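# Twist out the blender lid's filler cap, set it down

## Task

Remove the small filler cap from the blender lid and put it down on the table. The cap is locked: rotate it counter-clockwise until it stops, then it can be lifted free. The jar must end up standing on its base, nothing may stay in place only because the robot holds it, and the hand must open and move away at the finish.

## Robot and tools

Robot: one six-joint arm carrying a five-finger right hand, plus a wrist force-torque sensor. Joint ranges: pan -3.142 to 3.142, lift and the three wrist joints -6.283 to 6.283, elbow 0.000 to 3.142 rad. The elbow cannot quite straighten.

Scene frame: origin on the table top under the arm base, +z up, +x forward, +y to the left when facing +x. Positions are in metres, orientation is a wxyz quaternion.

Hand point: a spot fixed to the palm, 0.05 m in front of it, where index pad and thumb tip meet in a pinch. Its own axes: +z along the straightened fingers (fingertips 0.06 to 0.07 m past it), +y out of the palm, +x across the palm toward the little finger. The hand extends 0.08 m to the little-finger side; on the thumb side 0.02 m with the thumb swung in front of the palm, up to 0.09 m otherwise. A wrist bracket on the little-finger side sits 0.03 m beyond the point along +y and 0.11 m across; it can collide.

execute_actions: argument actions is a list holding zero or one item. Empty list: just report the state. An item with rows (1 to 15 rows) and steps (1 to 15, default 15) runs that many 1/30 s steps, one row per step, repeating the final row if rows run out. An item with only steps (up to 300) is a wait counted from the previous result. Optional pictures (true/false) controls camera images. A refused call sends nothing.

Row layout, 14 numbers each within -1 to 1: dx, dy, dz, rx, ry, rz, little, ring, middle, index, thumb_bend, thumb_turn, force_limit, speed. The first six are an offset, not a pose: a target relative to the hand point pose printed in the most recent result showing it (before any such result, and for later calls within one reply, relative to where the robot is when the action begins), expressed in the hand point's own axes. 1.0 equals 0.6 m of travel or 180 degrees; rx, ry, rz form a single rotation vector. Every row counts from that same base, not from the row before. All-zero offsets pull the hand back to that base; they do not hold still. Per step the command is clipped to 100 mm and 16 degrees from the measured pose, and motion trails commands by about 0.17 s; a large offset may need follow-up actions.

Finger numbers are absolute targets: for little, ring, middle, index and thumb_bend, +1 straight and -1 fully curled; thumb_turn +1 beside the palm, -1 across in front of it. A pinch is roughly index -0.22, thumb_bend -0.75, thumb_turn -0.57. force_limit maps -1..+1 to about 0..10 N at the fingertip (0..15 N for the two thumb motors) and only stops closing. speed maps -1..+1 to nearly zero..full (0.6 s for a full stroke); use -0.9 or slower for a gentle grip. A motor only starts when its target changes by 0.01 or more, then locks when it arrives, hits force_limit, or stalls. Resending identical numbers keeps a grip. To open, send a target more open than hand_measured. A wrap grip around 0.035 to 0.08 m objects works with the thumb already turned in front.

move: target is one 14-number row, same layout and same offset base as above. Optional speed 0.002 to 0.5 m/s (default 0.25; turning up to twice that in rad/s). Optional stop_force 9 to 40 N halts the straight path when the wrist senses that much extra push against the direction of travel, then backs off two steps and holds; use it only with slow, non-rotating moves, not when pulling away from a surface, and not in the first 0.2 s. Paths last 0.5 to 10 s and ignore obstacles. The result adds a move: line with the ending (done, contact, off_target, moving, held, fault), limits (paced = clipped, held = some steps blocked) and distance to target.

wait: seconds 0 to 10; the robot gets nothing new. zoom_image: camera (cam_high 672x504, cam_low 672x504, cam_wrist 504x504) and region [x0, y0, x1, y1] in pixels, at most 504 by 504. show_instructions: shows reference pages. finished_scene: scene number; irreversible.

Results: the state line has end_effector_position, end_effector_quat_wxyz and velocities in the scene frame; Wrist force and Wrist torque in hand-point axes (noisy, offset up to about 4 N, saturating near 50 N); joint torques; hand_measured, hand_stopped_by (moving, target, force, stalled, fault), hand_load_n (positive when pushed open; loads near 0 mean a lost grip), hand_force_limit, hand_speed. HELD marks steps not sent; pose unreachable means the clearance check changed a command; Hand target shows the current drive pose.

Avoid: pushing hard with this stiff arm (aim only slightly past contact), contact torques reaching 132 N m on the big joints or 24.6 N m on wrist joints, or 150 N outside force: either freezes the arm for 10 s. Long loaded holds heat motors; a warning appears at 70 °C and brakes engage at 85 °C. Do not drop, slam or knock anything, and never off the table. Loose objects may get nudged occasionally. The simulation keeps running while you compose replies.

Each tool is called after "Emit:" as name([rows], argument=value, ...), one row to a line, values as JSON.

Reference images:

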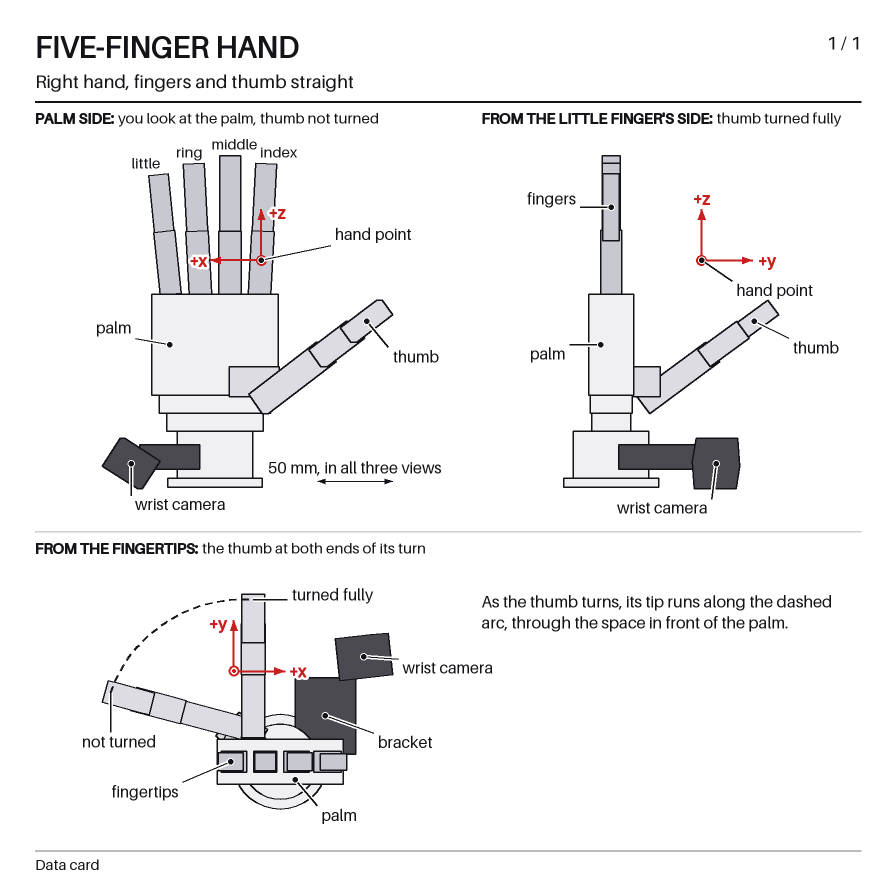

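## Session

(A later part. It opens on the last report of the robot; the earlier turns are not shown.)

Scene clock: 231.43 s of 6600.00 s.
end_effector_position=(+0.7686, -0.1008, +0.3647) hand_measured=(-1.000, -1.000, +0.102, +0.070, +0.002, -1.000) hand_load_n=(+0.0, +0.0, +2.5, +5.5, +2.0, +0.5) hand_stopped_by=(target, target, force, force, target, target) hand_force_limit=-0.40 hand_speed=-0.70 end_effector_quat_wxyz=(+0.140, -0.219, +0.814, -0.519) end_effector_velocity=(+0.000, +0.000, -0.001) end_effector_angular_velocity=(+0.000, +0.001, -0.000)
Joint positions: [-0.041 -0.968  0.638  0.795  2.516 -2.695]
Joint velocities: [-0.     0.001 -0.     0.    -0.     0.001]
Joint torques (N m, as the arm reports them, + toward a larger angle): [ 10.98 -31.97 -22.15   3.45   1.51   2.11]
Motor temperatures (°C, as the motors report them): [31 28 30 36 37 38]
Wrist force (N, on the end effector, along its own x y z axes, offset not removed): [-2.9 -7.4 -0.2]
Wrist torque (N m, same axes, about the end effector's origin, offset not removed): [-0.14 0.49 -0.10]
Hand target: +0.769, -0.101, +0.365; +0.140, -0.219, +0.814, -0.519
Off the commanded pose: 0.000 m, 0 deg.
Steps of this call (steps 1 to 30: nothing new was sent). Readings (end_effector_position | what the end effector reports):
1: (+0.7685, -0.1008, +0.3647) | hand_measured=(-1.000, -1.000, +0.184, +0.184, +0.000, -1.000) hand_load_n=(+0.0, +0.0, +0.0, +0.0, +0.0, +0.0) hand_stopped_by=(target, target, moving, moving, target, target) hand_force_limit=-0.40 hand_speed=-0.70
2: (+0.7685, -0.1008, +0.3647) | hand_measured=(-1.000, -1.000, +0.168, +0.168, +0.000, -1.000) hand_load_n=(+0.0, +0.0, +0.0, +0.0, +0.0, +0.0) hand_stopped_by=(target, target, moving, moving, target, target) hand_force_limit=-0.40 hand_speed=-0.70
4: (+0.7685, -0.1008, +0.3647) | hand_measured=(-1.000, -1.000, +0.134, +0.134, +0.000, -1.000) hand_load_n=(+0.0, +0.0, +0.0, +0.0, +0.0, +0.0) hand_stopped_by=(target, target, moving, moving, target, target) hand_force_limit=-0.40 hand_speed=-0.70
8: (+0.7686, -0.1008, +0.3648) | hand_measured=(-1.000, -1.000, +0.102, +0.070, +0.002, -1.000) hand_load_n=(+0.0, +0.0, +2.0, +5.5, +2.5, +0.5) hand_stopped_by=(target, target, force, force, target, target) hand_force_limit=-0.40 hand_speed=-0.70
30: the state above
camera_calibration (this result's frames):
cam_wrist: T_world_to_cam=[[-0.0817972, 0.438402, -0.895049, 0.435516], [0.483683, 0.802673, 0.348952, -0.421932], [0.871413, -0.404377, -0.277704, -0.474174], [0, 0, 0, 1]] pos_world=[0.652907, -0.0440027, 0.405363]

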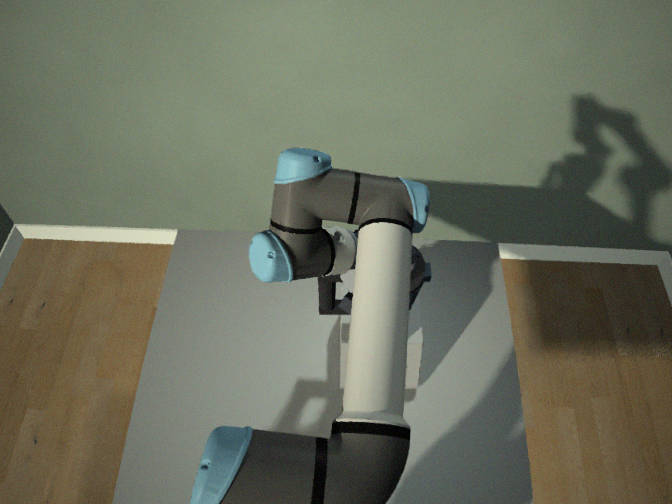

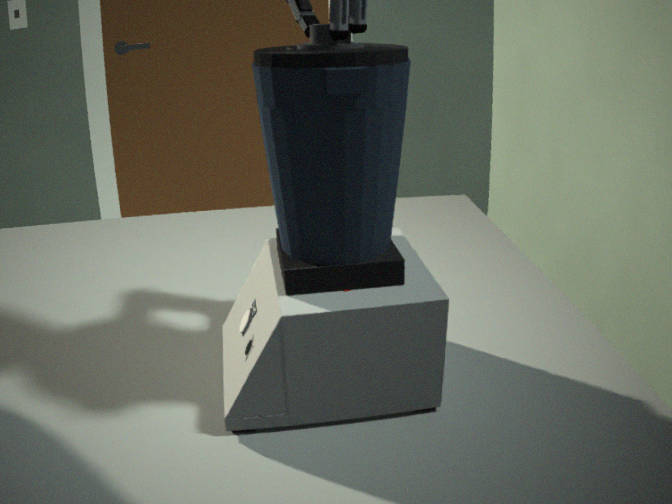

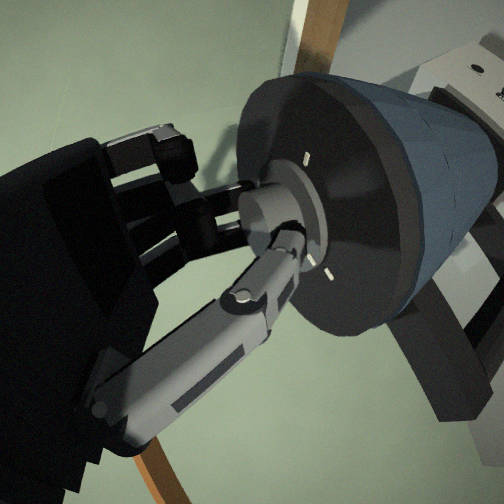

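Emit:
execute_actions([
  {"rows":[[0,0,0,0,0,0,-1,-1,0.3,0.3,0.0,-1,-0.4,0]],"steps":8},
], pictures=false)

Emit:
move(target=[0,0.0042,0.006,-0.044,0,0,-1,-1,0.3,0.3,0.0,-1,-0.4,0], speed=0.05)

Emit:
move(target=[0,0,0,0,0,0,-1,-1,-0.3,-0.3,0.0,-1,-0.2,-0.75])

Emit:
zoom_image(camera="cam_low", region=[260, 0, 400, 70])

Scene clock: 252.77 s of 6600.00 s.
end_effector_position=(+0.7686, -0.1008, +0.3646) hand_measured=(-1.000, -1.000, +0.300, +0.300, +0.000, -1.000) hand_load_n=(+0.0, +0.0, +0.0, +0.0, +0.0, +0.0) hand_stopped_by=(target, target, moving, moving, target, target) hand_force_limit=-0.40 hand_speed=0.00 end_effector_quat_wxyz=(+0.140, -0.219, +0.814, -0.519) end_effector_velocity=(-0.000, +0.000, -0.001) end_effector_angular_velocity=(-0.000, +0.001, +0.000)
Joint positions: [-0.04  -0.968  0.638  0.795  2.516 -2.695]
Joint velocities: [ 0.     0.001  0.001 -0.     0.    -0.   ]
Joint torques (N m, as the arm reports them, + toward a larger angle): [ 13.53 -39.18  -9.85   2.3    2.24   2.02]
Motor temperatures (°C, as the motors report them): [31 28 30 36 37 38]
Wrist force (N, on the end effector, along its own x y z axes, offset not removed): [-2.9 -2.5 0.3]
Wrist torque (N m, same axes, about the end effector's origin, offset not removed): [-0.33 0.48 -0.06]
Hand target: +0.769, -0.101, +0.365; +0.140, -0.219, +0.814, -0.519
Off the commanded pose: 0.000 m, 0 deg.
Steps of this call (steps 1 to 90: nothing new was sent; then 18.07 s passed at rest; steps 91 to 98: all 8 steps of this action). Readings (end_effector_position | what the end effector reports):
91: (+0.7686, -0.1008, +0.3647) | hand_measured=(-1.000, -1.000, +0.102, +0.070, +0.002, -1.000) hand_load_n=(+0.0, +0.0, +2.5, +5.5, +2.0, +0.5) hand_stopped_by=(target, target, moving, moving, target, target) hand_force_limit=-0.40 hand_speed=0.00
92: (+0.7686, -0.1008, +0.3647) | hand_measured=(-1.000, -1.000, +0.102, +0.070, +0.002, -1.000) hand_load_n=(+0.0, +0.0, +2.5, +5.5, +2.0, +0.5) hand_stopped_by=(target, target, moving, moving, target, target) hand_force_limit=-0.40 hand_speed=0.00
94: (+0.7686, -0.1008, +0.3646) | hand_measured=(-1.000, -1.000, +0.152, +0.120, +0.000, -1.000) hand_load_n=(+0.0, +0.0, +0.0, +0.0, +0.0, +0.0) hand_stopped_by=(target, target, moving, moving, target, target) hand_force_limit=-0.40 hand_speed=0.00
98: the state above

Scene clock: 254.67 s of 6600.00 s.
end_effector_position=(+0.7695, -0.1026, +0.3608) hand_measured=(-1.000, -1.000, +0.300, +0.300, +0.000, -1.000) hand_load_n=(+0.0, +0.0, +0.0, +0.0, +0.0, +0.0) hand_stopped_by=(target, target, target, target, target, target) hand_force_limit=-0.40 hand_speed=0.00 end_effector_quat_wxyz=(+0.125, -0.228, +0.848, -0.462) end_effector_velocity=(+0.001, +0.000, -0.002) end_effector_angular_velocity=(+0.014, +0.013, -0.002)
Joint positions: [-0.074 -0.846  0.38   1.1    2.42  -2.573]
Joint velocities: [-0.003  0.031 -0.058  0.052 -0.009  0.015]
Joint torques (N m, as the arm reports them, + toward a larger angle): [  1.61 -38.16 -27.74   2.87  -1.71   2.55]
Motor temperatures (°C, as the motors report them): [31 28 30 36 37 38]
Wrist force (N, on the end effector, along its own x y z axes, offset not removed): [-2.0 -2.9 0.2]
Wrist torque (N m, same axes, about the end effector's origin, offset not removed): [-0.42 0.37 -0.09]
Hand target: +0.770, -0.103, +0.361; +0.125, -0.228, +0.848, -0.461
Off the commanded pose: 0.000 m, 0 deg.
move: done
camera_calibration (this result's frames):
cam_wrist: T_world_to_cam=[[-0.141006, 0.540494, -0.829448, 0.465299], [0.509166, 0.758112, 0.407451, -0.464849], [0.849039, -0.364873, -0.3821, -0.417866], [0, 0, 0, 1]] pos_world=[0.65708, -0.0515511, 0.415678]

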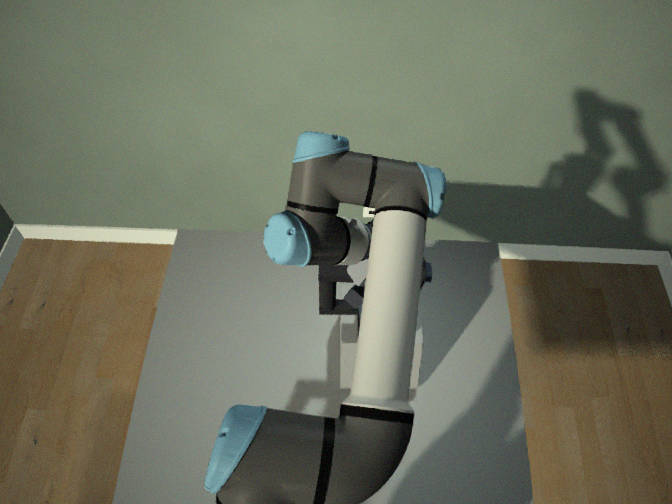

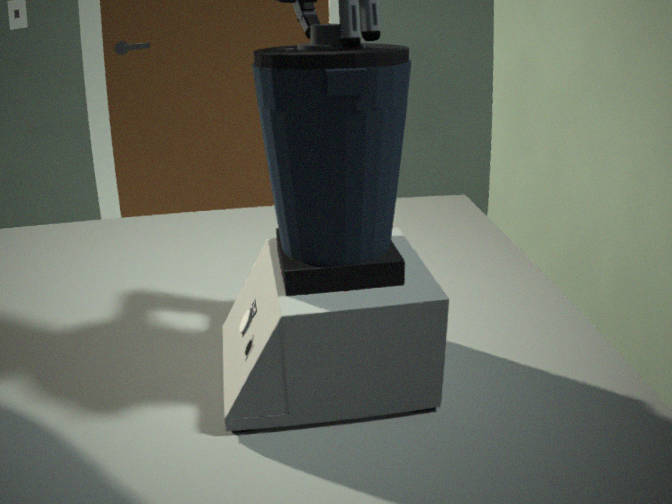

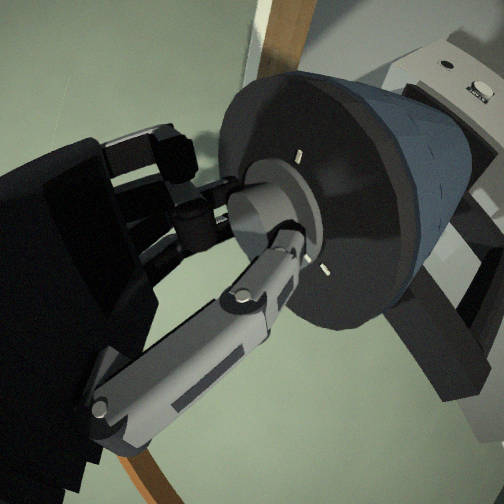

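Scene clock: 255.53 s of 6600.00 s.
end_effector_position=(+0.7695, -0.1027, +0.3608) hand_measured=(-1.000, -1.000, +0.234, +0.054, +0.002, -1.000) hand_load_n=(+0.0, +0.0, +2.5, +7.5, +3.5, +0.0) hand_stopped_by=(target, target, force, force, target, target) hand_force_limit=-0.20 hand_speed=-0.75 end_effector_quat_wxyz=(+0.125, -0.228, +0.848, -0.462) end_effector_velocity=(-0.000, +0.000, -0.000) end_effector_angular_velocity=(-0.000, +0.000, -0.000)
Joint positions: [-0.074 -0.846  0.38   1.1    2.42  -2.573]
Joint velocities: [0.    0.    0.    0.    0.001 0.   ]
Joint torques (N m, as the arm reports them, + toward a larger angle): [ 16.58 -62.35  -4.27  -0.06   2.8   -2.57]
Motor temperatures (°C, as the motors report them): [31 28 30 36 37 38]
Wrist force (N, on the end effector, along its own x y z axes, offset not removed): [-3.5 -8.2 -1.5]
Wrist torque (N m, same axes, about the end effector's origin, offset not removed): [-0.14 0.58 -0.20]
Hand target: +0.770, -0.103, +0.361; +0.125, -0.228, +0.848, -0.462
Off the commanded pose: 0.000 m, 0 deg.
move: done
camera_calibration (this result's frames):
cam_wrist: T_world_to_cam=[[-0.140916, 0.540494, -0.829463, 0.465272], [0.509191, 0.758082, 0.407475, -0.464857], [0.849039, -0.364935, -0.382041, -0.417908], [0, 0, 0, 1]] pos_world=[0.657085, -0.0515868, 0.415685]

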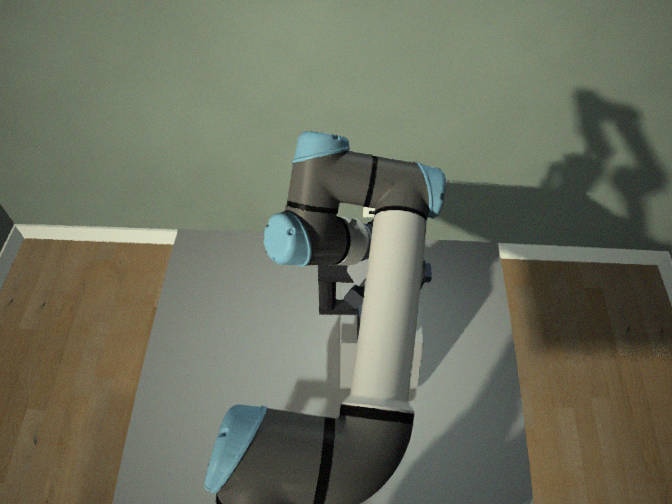

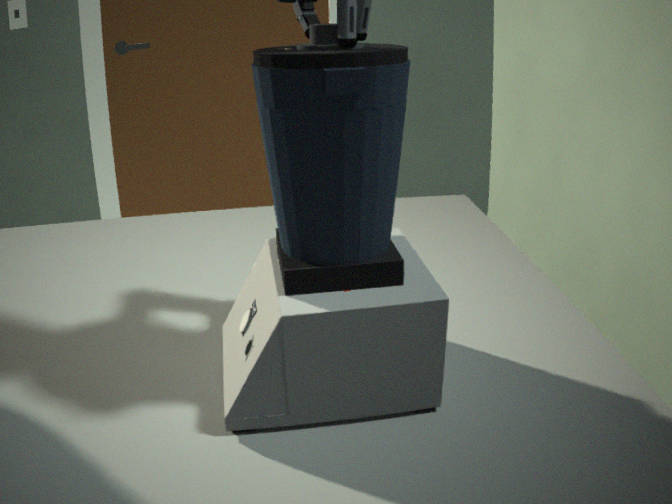

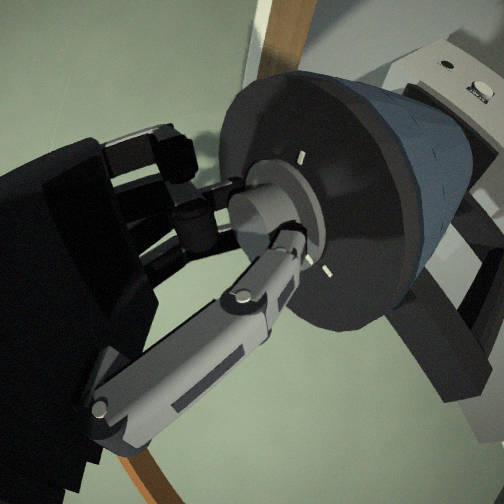

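Region (260, 0, 400, 70) of cam_low's 672x504 image, scaled by 3.600, with more detail than that image has.

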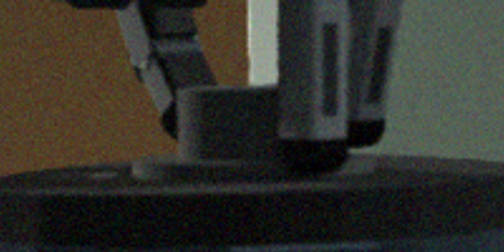

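Emit:
execute_actions([
  {"rows":[[0,0,0,0,0,0,-1,-1,0.3,0.3,0.0,-1,-0.4,0]],"steps":8},
], pictures=false)

Emit:
move(target=[0.005,-0.0042,-0.0027,0,0,0,-1,-1,0.3,0.3,0.0,-1,-0.4,0], speed=0.03)

Emit:
move(target=[0,0,0,0,0,0,-1,-1,-0.3,-0.3,0.0,-1,-0.2,-0.8])

Emit:
zoom_image(camera="cam_low", region=[260, 0, 400, 70])

Scene clock: 264.77 s of 6600.00 s.
end_effector_position=(+0.7695, -0.1026, +0.3608) hand_measured=(-1.000, -1.000, +0.300, +0.298, +0.000, -1.000) hand_load_n=(+0.0, +0.0, +0.0, +0.0, +0.0, +0.0) hand_stopped_by=(target, target, target, moving, target, target) hand_force_limit=-0.40 hand_speed=0.00 end_effector_quat_wxyz=(+0.125, -0.228, +0.848, -0.462) end_effector_velocity=(-0.001, +0.000, +0.001) end_effector_angular_velocity=(+0.001, +0.001, +0.000)
Joint positions: [-0.074 -0.846  0.38   1.1    2.42  -2.573]
Joint velocities: [-0.    -0.001  0.     0.003 -0.001  0.   ]
Joint torques (N m, as the arm reports them, + toward a larger angle): [ 11.85 -50.49  -9.34   2.3    2.21  -2.15]
Motor temperatures (°C, as the motors report them): [31 28 30 36 37 38]
Wrist force (N, on the end effector, along its own x y z axes, offset not removed): [-1.4 -2.0 -0.7]
Wrist torque (N m, same axes, about the end effector's origin, offset not removed): [-0.14 0.32 0.00]
Hand target: +0.770, -0.103, +0.361; +0.125, -0.228, +0.848, -0.462
Off the commanded pose: 0.000 m, 0 deg.
Steps of this call (steps 1 to 90: nothing new was sent; then 5.97 s passed at rest; steps 91 to 98: all 8 steps of this action). Readings (end_effector_position | what the end effector reports):
91: (+0.7695, -0.1026, +0.3608) | hand_measured=(-1.000, -1.000, +0.234, +0.054, +0.002, -1.000) hand_load_n=(+0.0, +0.0, +2.5, +7.5, +3.5, +0.0) hand_stopped_by=(target, target, moving, moving, target, target) hand_force_limit=-0.40 hand_speed=0.00
92: (+0.7695, -0.1026, +0.3608) | hand_measured=(-1.000, -1.000, +0.234, +0.054, +0.002, -1.000) hand_load_n=(+0.0, +0.0, +2.5, +7.5, +3.5, +0.0) hand_stopped_by=(target, target, moving, moving, target, target) hand_force_limit=-0.40 hand_speed=0.00
94: (+0.7695, -0.1026, +0.3608) | hand_measured=(-1.000, -1.000, +0.284, +0.104, +0.000, -1.000) hand_load_n=(+0.0, +0.0, +0.0, +0.0, +0.0, +0.0) hand_stopped_by=(target, target, moving, moving, target, target) hand_force_limit=-0.40 hand_speed=0.00
98: the state above

Scene clock: 265.70 s of 6600.00 s.
end_effector_position=(+0.7670, -0.1041, +0.3637) hand_measured=(-1.000, -1.000, +0.300, +0.300, +0.000, -1.000) hand_load_n=(+0.0, +0.0, +0.0, +0.0, +0.0, +0.0) hand_stopped_by=(target, target, target, target, target, target) hand_force_limit=-0.40 hand_speed=0.00 end_effector_quat_wxyz=(+0.125, -0.228, +0.848, -0.462) end_effector_velocity=(-0.001, -0.001, +0.002) end_effector_angular_velocity=(-0.000, -0.002, +0.000)
Joint positions: [-0.076 -0.857  0.39   1.098  2.418 -2.575]
Joint velocities: [-0.001 -0.005  0.005 -0.003 -0.001 -0.001]
Joint torques (N m, as the arm reports them, + toward a larger angle): [ -1.92 -67.71  -7.14  -1.52  -1.92  -2.48]
Motor temperatures (°C, as the motors report them): [31 28 30 36 37 38]
Wrist force (N, on the end effector, along its own x y z axes, offset not removed): [-2.4 -2.6 1.4]
Wrist torque (N m, same axes, about the end effector's origin, offset not removed): [-0.41 0.33 -0.17]
Hand target: +0.767, -0.104, +0.364; +0.125, -0.228, +0.848, -0.462
Off the commanded pose: 0.000 m, 0 deg.
move: done
camera_calibration (this result's frames):
cam_wrist: T_world_to_cam=[[-0.141119, 0.540502, -0.829423, 0.468192], [0.509223, 0.758107, 0.407389, -0.463658], [0.848986, -0.364871, -0.38222, -0.415064], [0, 0, 0, 1]] pos_world=[0.65456, -0.0530015, 0.418573]

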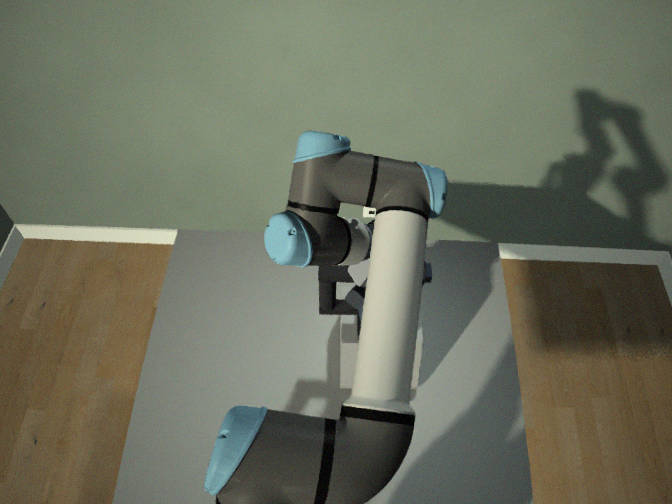

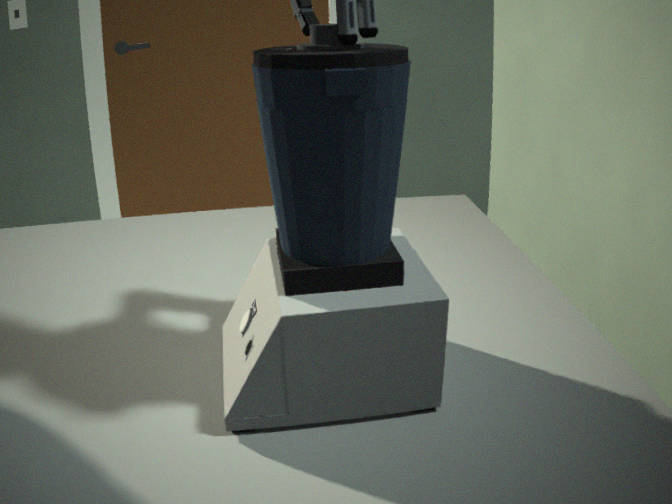

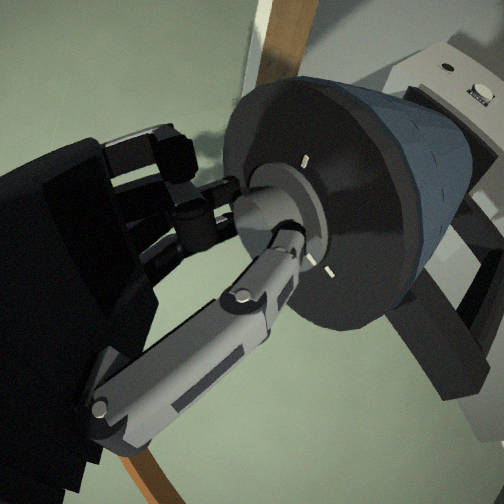

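Scene clock: 266.67 s of 6600.00 s.
end_effector_position=(+0.7670, -0.1041, +0.3637) hand_measured=(-1.000, -1.000, +0.102, +0.070, +0.002, -1.000) hand_load_n=(+0.0, +0.0, +1.5, +7.0, +3.5, +0.0) hand_stopped_by=(target, target, force, force, target, target) hand_force_limit=-0.20 hand_speed=-0.80 end_effector_quat_wxyz=(+0.125, -0.228, +0.848, -0.462) end_effector_velocity=(+0.000, -0.000, +0.001) end_effector_angular_velocity=(-0.001, -0.004, -0.001)
Joint positions: [-0.076 -0.857  0.39   1.098  2.418 -2.575]
Joint velocities: [-0.    -0.    -0.001 -0.002  0.001 -0.   ]
Joint torques (N m, as the arm reports them, + toward a larger angle): [  5.46 -35.87 -25.02   0.66  -0.94  -0.45]
Motor temperatures (°C, as the motors report them): [31 28 30 36 37 38]
Wrist force (N, on the end effector, along its own x y z axes, offset not removed): [-2.4 -6.5 1.0]
Wrist torque (N m, same axes, about the end effector's origin, offset not removed): [-0.17 0.29 -0.10]
Hand target: +0.767, -0.104, +0.364; +0.125, -0.228, +0.848, -0.462
Off the commanded pose: 0.000 m, 0 deg.
move: done
camera_calibration (this result's frames):
cam_wrist: T_world_to_cam=[[-0.141085, 0.540499, -0.829431, 0.468191], [0.509207, 0.758109, 0.407406, -0.463647], [0.849001, -0.364873, -0.382183, -0.415091], [0, 0, 0, 1]] pos_world=[0.65456, -0.0530179, 0.418584]

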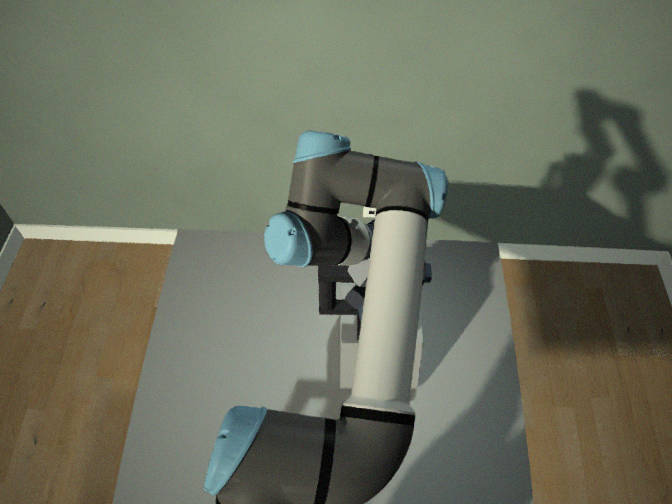

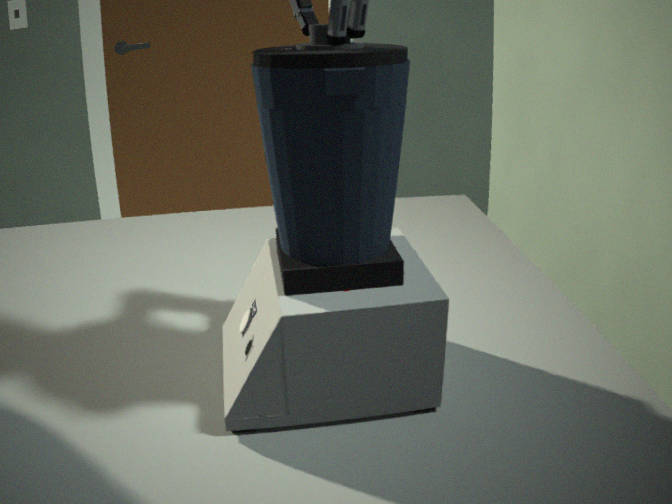

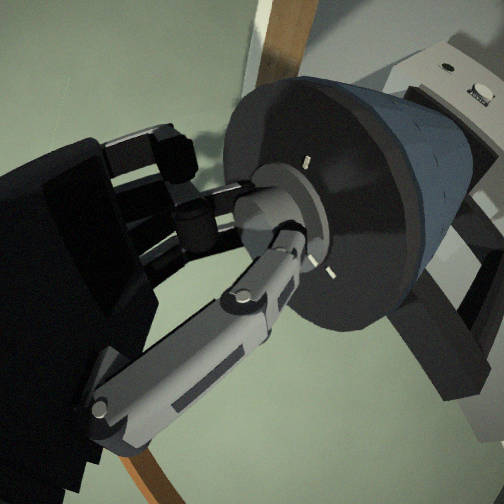

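Region (260, 0, 400, 70) of cam_low's 672x504 image, scaled by 3.600, with more detail than that image has.

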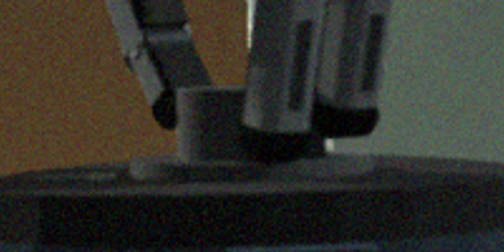

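Emit:
move(target=[0,0,0,0,0,0,-1,-1,-0.35,-0.35,-0.4,-1,0.6,-0.92])

Scene clock: 281.37 s of 6600.00 s.
end_effector_position=(+0.7670, -0.1041, +0.3637) hand_measured=(-1.000, -1.000, +0.084, +0.064, -0.032, -1.000) hand_load_n=(+0.0, +0.0, +10.0, +8.0, +11.0, +0.5) hand_stopped_by=(target, target, force, force, force, target) hand_force_limit=0.60 hand_speed=-0.92 end_effector_quat_wxyz=(+0.125, -0.228, +0.848, -0.462) end_effector_velocity=(+0.001, +0.000, -0.001) end_effector_angular_velocity=(-0.000, -0.001, +0.001)
Joint positions: [-0.076 -0.857  0.39   1.098  2.418 -2.575]
Joint velocities: [-0.     0.001  0.    -0.003 -0.001 -0.001]
Joint torques (N m, as the arm reports them, + toward a larger angle): [ 11.07 -43.54 -19.53   1.95   0.45   0.76]
Motor temperatures (°C, as the motors report them): [31 28 30 36 37 38]
Wrist force (N, on the end effector, along its own x y z axes, offset not removed): [-1.6 -6.3 0.5]
Wrist torque (N m, same axes, about the end effector's origin, offset not removed): [-0.31 0.40 -0.18]
Hand target: +0.767, -0.104, +0.364; +0.125, -0.228, +0.848, -0.462
Off the commanded pose: 0.000 m, 0 deg.
After step 90, 10.77 s passed at rest.
move: done
camera_calibration (this result's frames):
cam_wrist: T_world_to_cam=[[-0.141104, 0.54049, -0.829434, 0.468193], [0.509235, 0.758105, 0.407378, -0.46366], [0.848981, -0.364894, -0.382208, -0.415063], [0, 0, 0, 1]] pos_world=[0.654557, -0.0530044, 0.418579]

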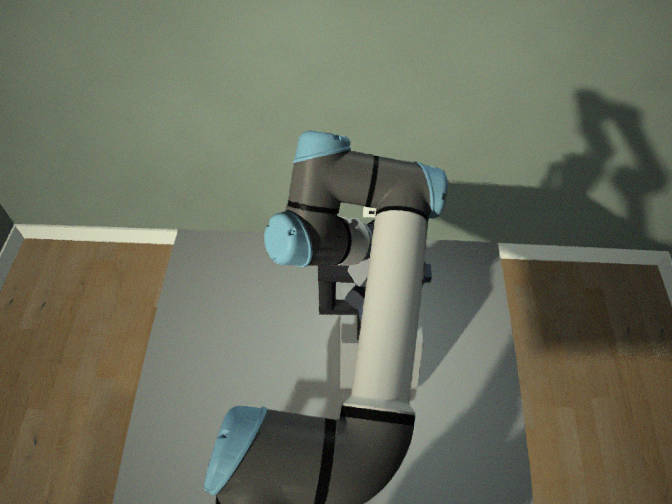

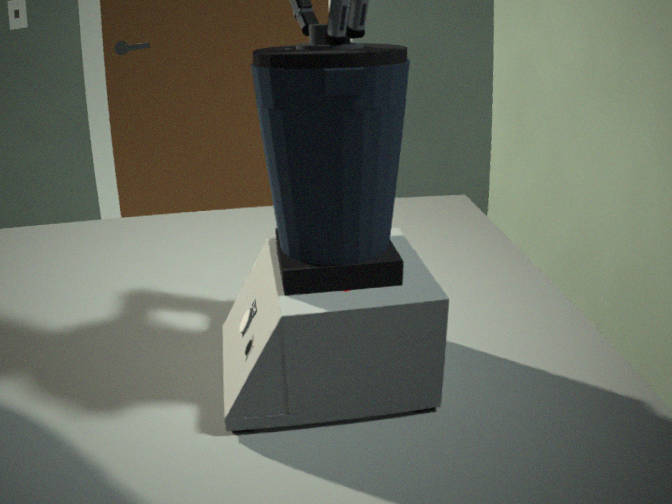

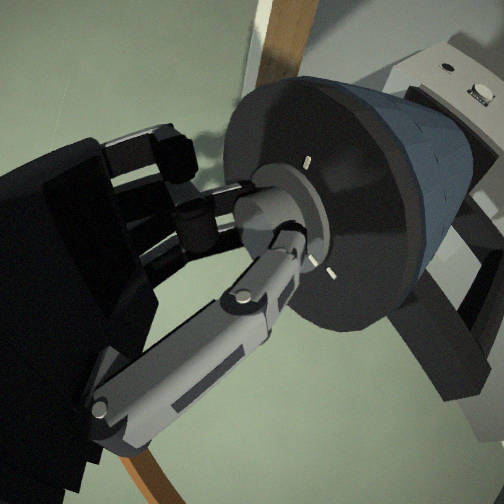

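Emit:
move(target=[0.0033,0.0039,-0.006,0,-0.1398,-0.0908,-1,-1,-0.35,-0.35,-0.4,-1,0.6,-0.92], speed=0.15)

Scene clock: 293.43 s of 6600.00 s.
end_effector_position=(+0.7631, -0.1013, +0.3637) hand_measured=(-1.000, -1.000, +0.084, +0.064, -0.032, -1.000) hand_load_n=(+0.0, +0.0, +8.0, +7.0, +12.0, +2.0) hand_stopped_by=(target, target, force, force, force, target) hand_force_limit=0.60 hand_speed=-0.92 end_effector_quat_wxyz=(+0.239, -0.440, +0.760, -0.414) end_effector_velocity=(-0.000, +0.000, -0.002) end_effector_angular_velocity=(+0.000, +0.001, +0.013)
Joint positions: [-0.226 -1.16   0.85   0.725  1.872 -3.049]
Joint velocities: [-0.005 -0.003  0.007 -0.004 -0.016 -0.009]
Joint torques (N m, as the arm reports them, + toward a larger angle): [ -4.18 -57.57 -11.4   -2.27  -2.2   -2.89]
Motor temperatures (°C, as the motors report them): [31 28 30 36 37 38]
Wrist force (N, on the end effector, along its own x y z axes, offset not removed): [-3.0 -3.2 -1.0]
Wrist torque (N m, same axes, about the end effector's origin, offset not removed): [-0.61 0.53 -0.19]
Hand target: +0.763, -0.101, +0.364; +0.240, -0.440, +0.760, -0.414
Off the commanded pose: 0.000 m, 0 deg.
After step 90, 6.90 s passed at rest.
move: done
camera_calibration (this result's frames):
cam_wrist: T_world_to_cam=[[-0.392718, 0.396533, -0.829779, 0.643683], [0.0633332, 0.911788, 0.405749, -0.1074], [0.917476, 0.106792, -0.383189, -0.41485], [0, 0, 0, 1]] pos_world=[0.640203, -0.113013, 0.418726]

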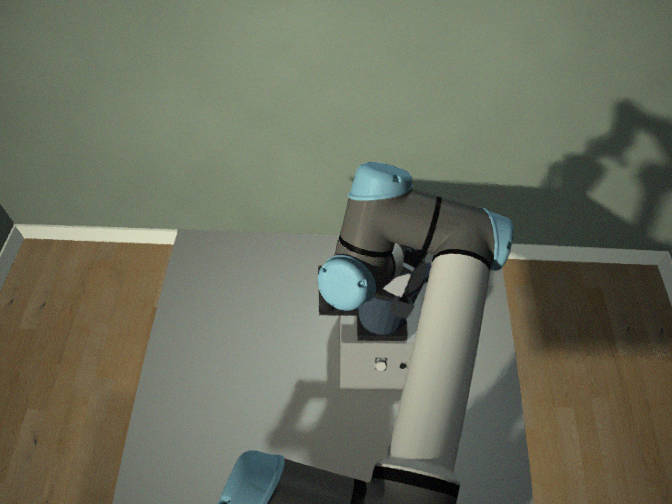

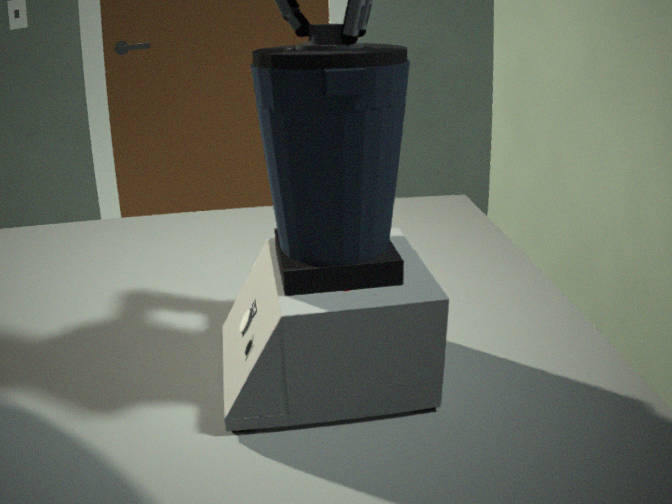

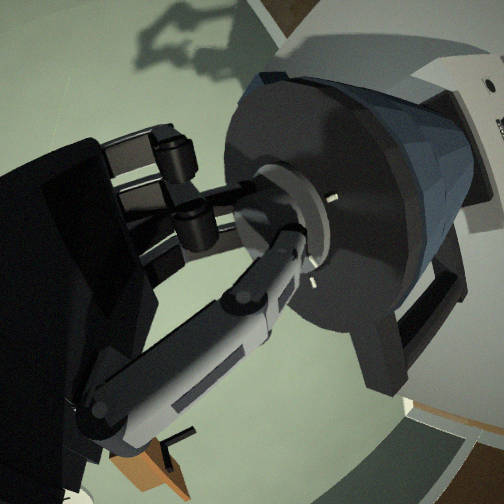

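The cap turns with the hand. Continuing.

Emit:
move(target=[0.0033,0.0039,-0.006,0,-0.1398,-0.0908,-1,-1,-0.35,-0.35,-0.4,-1,0.6,-0.92], speed=0.15)

Emit:
move(target=[0.0033,0.0039,-0.006,0,-0.1398,-0.0908,-1,-1,-0.35,-0.35,-0.4,-1,0.6,-0.92], speed=0.15)

Emit:
zoom_image(camera="cam_wrist", region=[230, 150, 410, 320])

Scene clock: 305.87 s of 6600.00 s.
end_effector_position=(+0.7583, -0.1008, +0.3638) hand_measured=(-1.000, -1.000, +0.084, +0.064, -0.032, -1.000) hand_load_n=(+0.0, +0.0, +8.0, +7.0, +12.0, +1.5) hand_stopped_by=(target, target, force, force, force, target) hand_force_limit=0.60 hand_speed=-0.92 end_effector_quat_wxyz=(-0.338, +0.622, -0.620, +0.339) end_effector_velocity=(-0.000, +0.000, -0.000) end_effector_angular_velocity=(+0.001, +0.003, +0.013)
Joint positions: [-0.41  -1.172  0.848  0.78   1.27  -3.417]
Joint velocities: [-0.004  0.005 -0.007  0.009 -0.014 -0.01 ]
Joint torques (N m, as the arm reports them, + toward a larger angle): [ -2.28 -31.43 -27.71   1.95  -3.26  -2.43]
Motor temperatures (°C, as the motors report them): [31 28 30 36 37 38]
Wrist force (N, on the end effector, along its own x y z axes, offset not removed): [-1.4 -1.3 -2.0]
Wrist torque (N m, same axes, about the end effector's origin, offset not removed): [-0.20 0.43 -0.07]
Hand target: +0.758, -0.101, +0.364; -0.338, +0.622, -0.620, +0.339
Off the commanded pose: 0.000 m, 0 deg.
After step 90, 7.27 s passed at rest.
move: done
camera_calibration (this result's frames):
cam_wrist: T_world_to_cam=[[-0.538639, 0.146535, -0.829696, 0.727122], [-0.399742, 0.822419, 0.404763, 0.234914], [0.74167, 0.549685, -0.384411, -0.232095], [0, 0, 0, 1]] pos_world=[0.657699, -0.172167, 0.418986]

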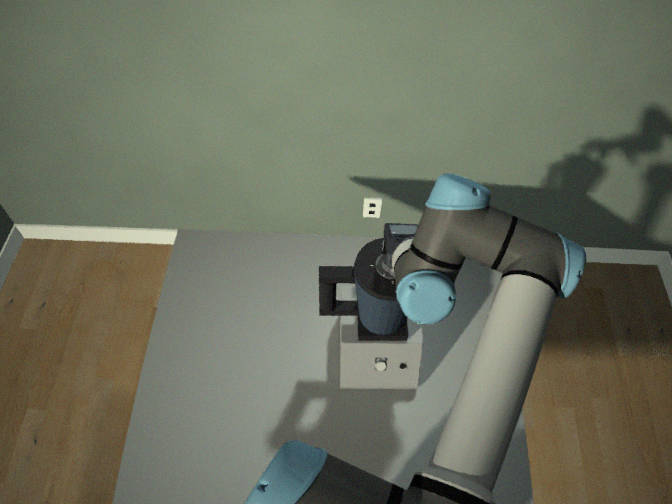

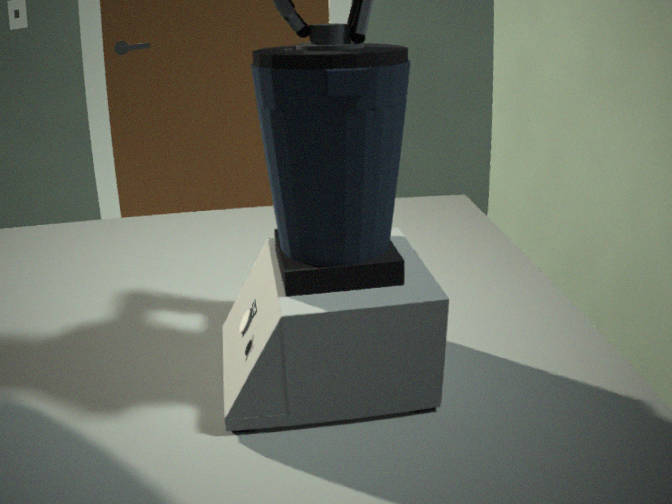

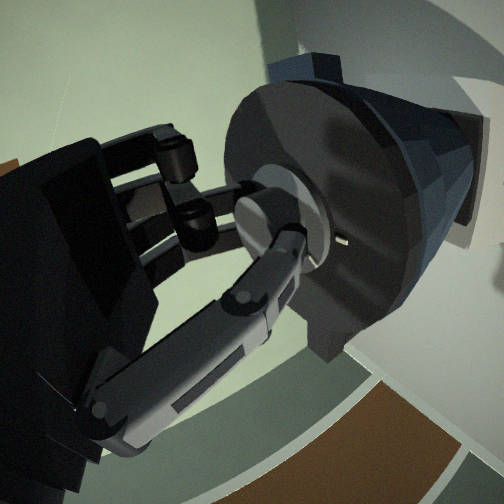

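Scene clock: 308.07 s of 6600.00 s.
end_effector_position=(+0.7539, -0.1027, +0.3639) hand_measured=(-1.000, -1.000, +0.084, +0.064, -0.032, -1.000) hand_load_n=(+0.0, +0.0, +8.0, +7.5, +12.0, +2.0) hand_stopped_by=(target, target, force, force, force, target) hand_force_limit=0.60 hand_speed=-0.92 end_effector_quat_wxyz=(-0.413, +0.761, -0.439, +0.241) end_effector_velocity=(+0.000, -0.000, -0.000) end_effector_angular_velocity=(-0.000, +0.010, +0.015)
Joint positions: [-0.529 -0.895  0.409  1.236  0.789 -3.92 ]
Joint velocities: [-0.     0.031 -0.057  0.049 -0.005 -0.02 ]
Joint torques (N m, as the arm reports them, + toward a larger angle): [ -4.51 -37.68 -28.52   2.86  -3.24  -2.36]
Motor temperatures (°C, as the motors report them): [31 28 30 36 37 38]
Wrist force (N, on the end effector, along its own x y z axes, offset not removed): [-3.8 -0.2 -1.0]
Wrist torque (N m, same axes, about the end effector's origin, offset not removed): [-0.12 0.51 -0.10]
Hand target: +0.754, -0.103, +0.364; -0.413, +0.761, -0.438, +0.240
Off the commanded pose: 0.000 m, 0 deg.
move: done
camera_calibration (this result's frames):
cam_wrist: T_world_to_cam=[[-0.539589, -0.142556, -0.829772, 0.696213], [-0.75666, 0.514298, 0.403687, 0.472549], [0.369202, 0.84568, -0.385376, 0.0838236], [0, 0, 0, 1]] pos_world=[0.702279, -0.21467, 0.419239]

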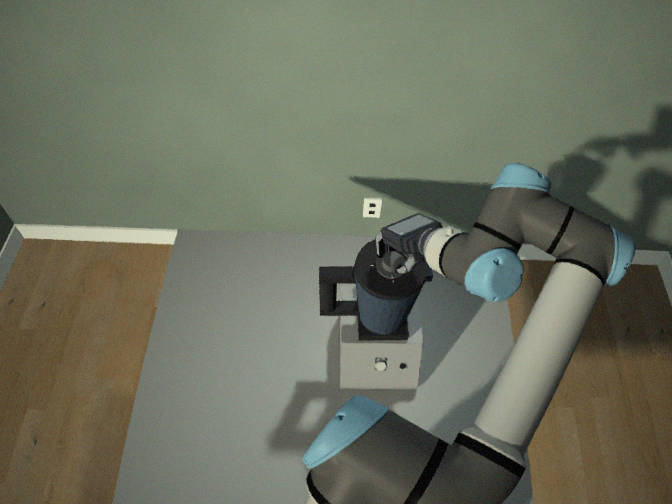

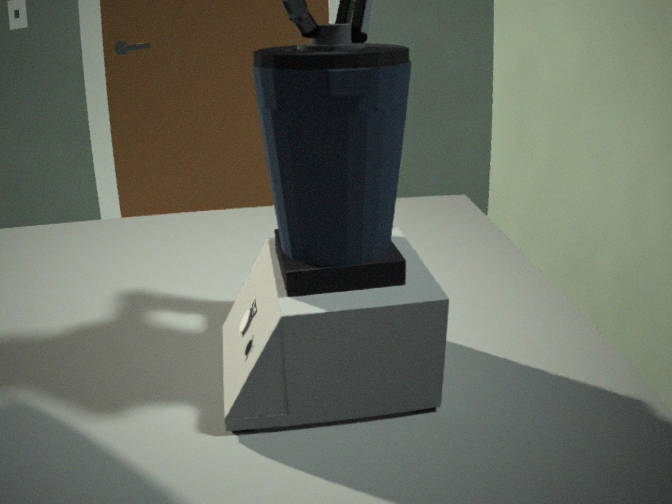

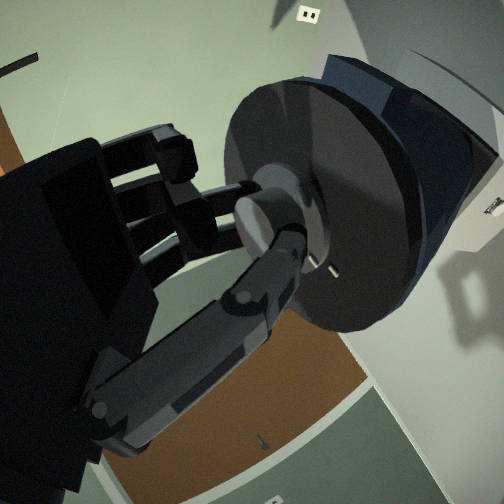

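Region (230, 150, 410, 320) of cam_wrist's 504x504 image, scaled by 2.800, with more detail than that image has.

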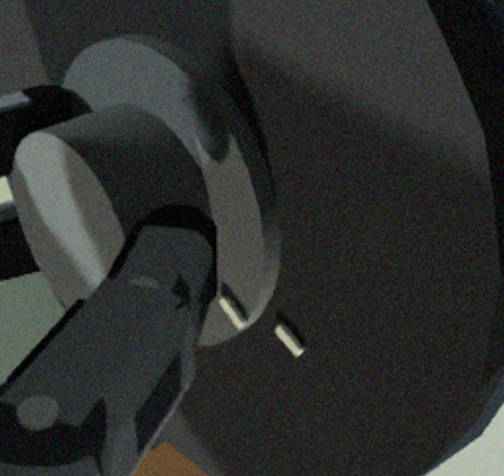

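Emit:
move(target=[0.0004,0.0008,-0.0013,0,-0.028,-0.0182,-1,-1,-0.35,-0.35,-0.4,-1,0.6,-0.92], speed=0.05)

Emit:
zoom_image(camera="cam_wrist", region=[230, 150, 410, 320])

Scene clock: 318.27 s of 6600.00 s.
end_effector_position=(+0.7531, -0.1033, +0.3638) hand_measured=(-1.000, -1.000, +0.084, +0.064, -0.032, -1.000) hand_load_n=(+0.0, +0.0, +8.0, +8.0, +11.0, +5.0) hand_stopped_by=(target, target, force, force, force, target) hand_force_limit=0.60 hand_speed=-0.92 end_effector_quat_wxyz=(-0.425, +0.782, -0.399, +0.220) end_effector_velocity=(+0.000, -0.000, +0.000) end_effector_angular_velocity=(-0.000, +0.008, +0.014)
Joint positions: [-0.541 -0.756  0.162  1.444  0.723 -4.056]
Joint velocities: [-0.     0.067 -0.131  0.088 -0.004 -0.022]
Joint torques (N m, as the arm reports them, + toward a larger angle): [ -3.74 -38.41 -26.77   3.52  -3.57  -2.44]
Motor temperatures (°C, as the motors report them): [31 28 30 36 37 38]
Wrist force (N, on the end effector, along its own x y z axes, offset not removed): [-3.2 -4.4 -1.9]
Wrist torque (N m, same axes, about the end effector's origin, offset not removed): [-0.31 0.74 -0.06]
Hand target: +0.753, -0.103, +0.364; -0.425, +0.783, -0.398, +0.219
Off the commanded pose: 0.000 m, 0 deg.
After step 90, 5.87 s passed at rest.
move: done
camera_calibration (this result's frames):
cam_wrist: T_world_to_cam=[[-0.520815, -0.19735, -0.830545, 0.676084], [-0.806003, 0.434234, 0.402244, 0.501648], [0.281268, 0.878916, -0.385221, 0.15419], [0, 0, 0, 1]] pos_world=[0.713075, -0.219927, 0.41913]

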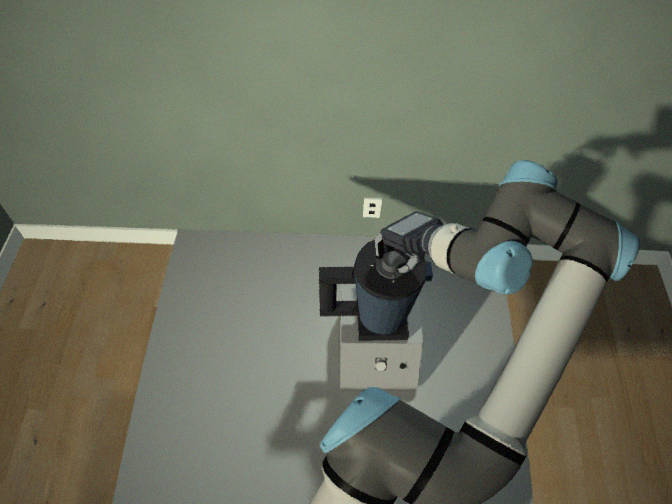

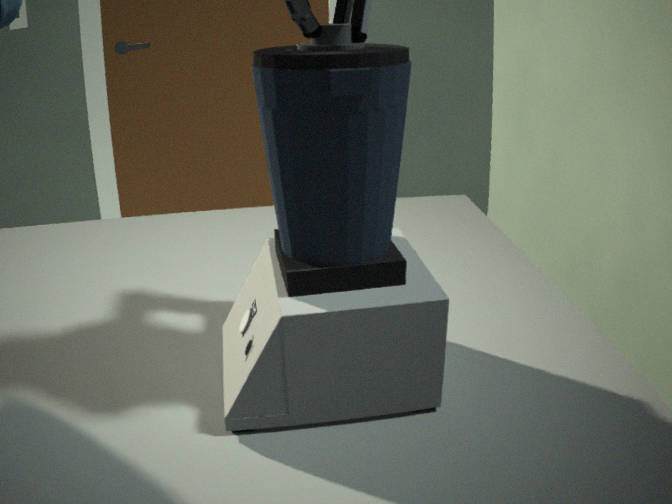

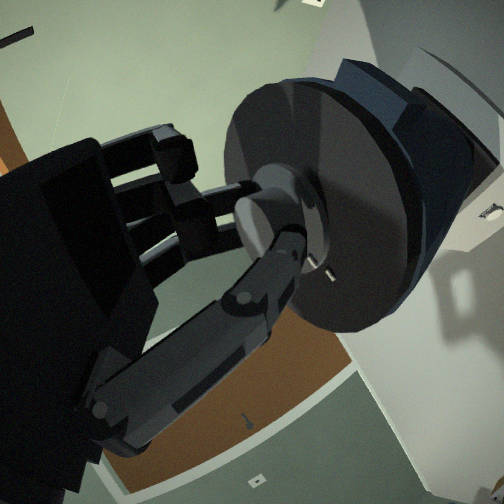

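Region (230, 150, 410, 320) of cam_wrist's 504x504 image, scaled by 2.800, with more detail than that image has.

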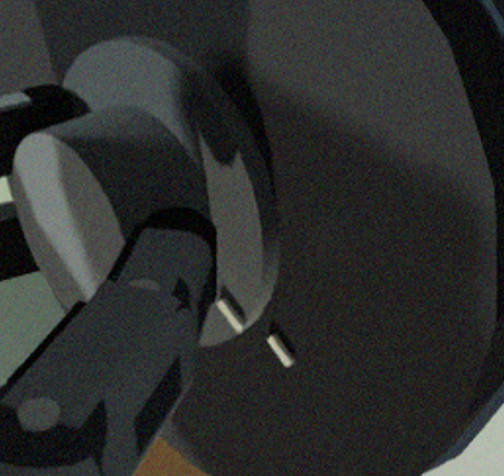

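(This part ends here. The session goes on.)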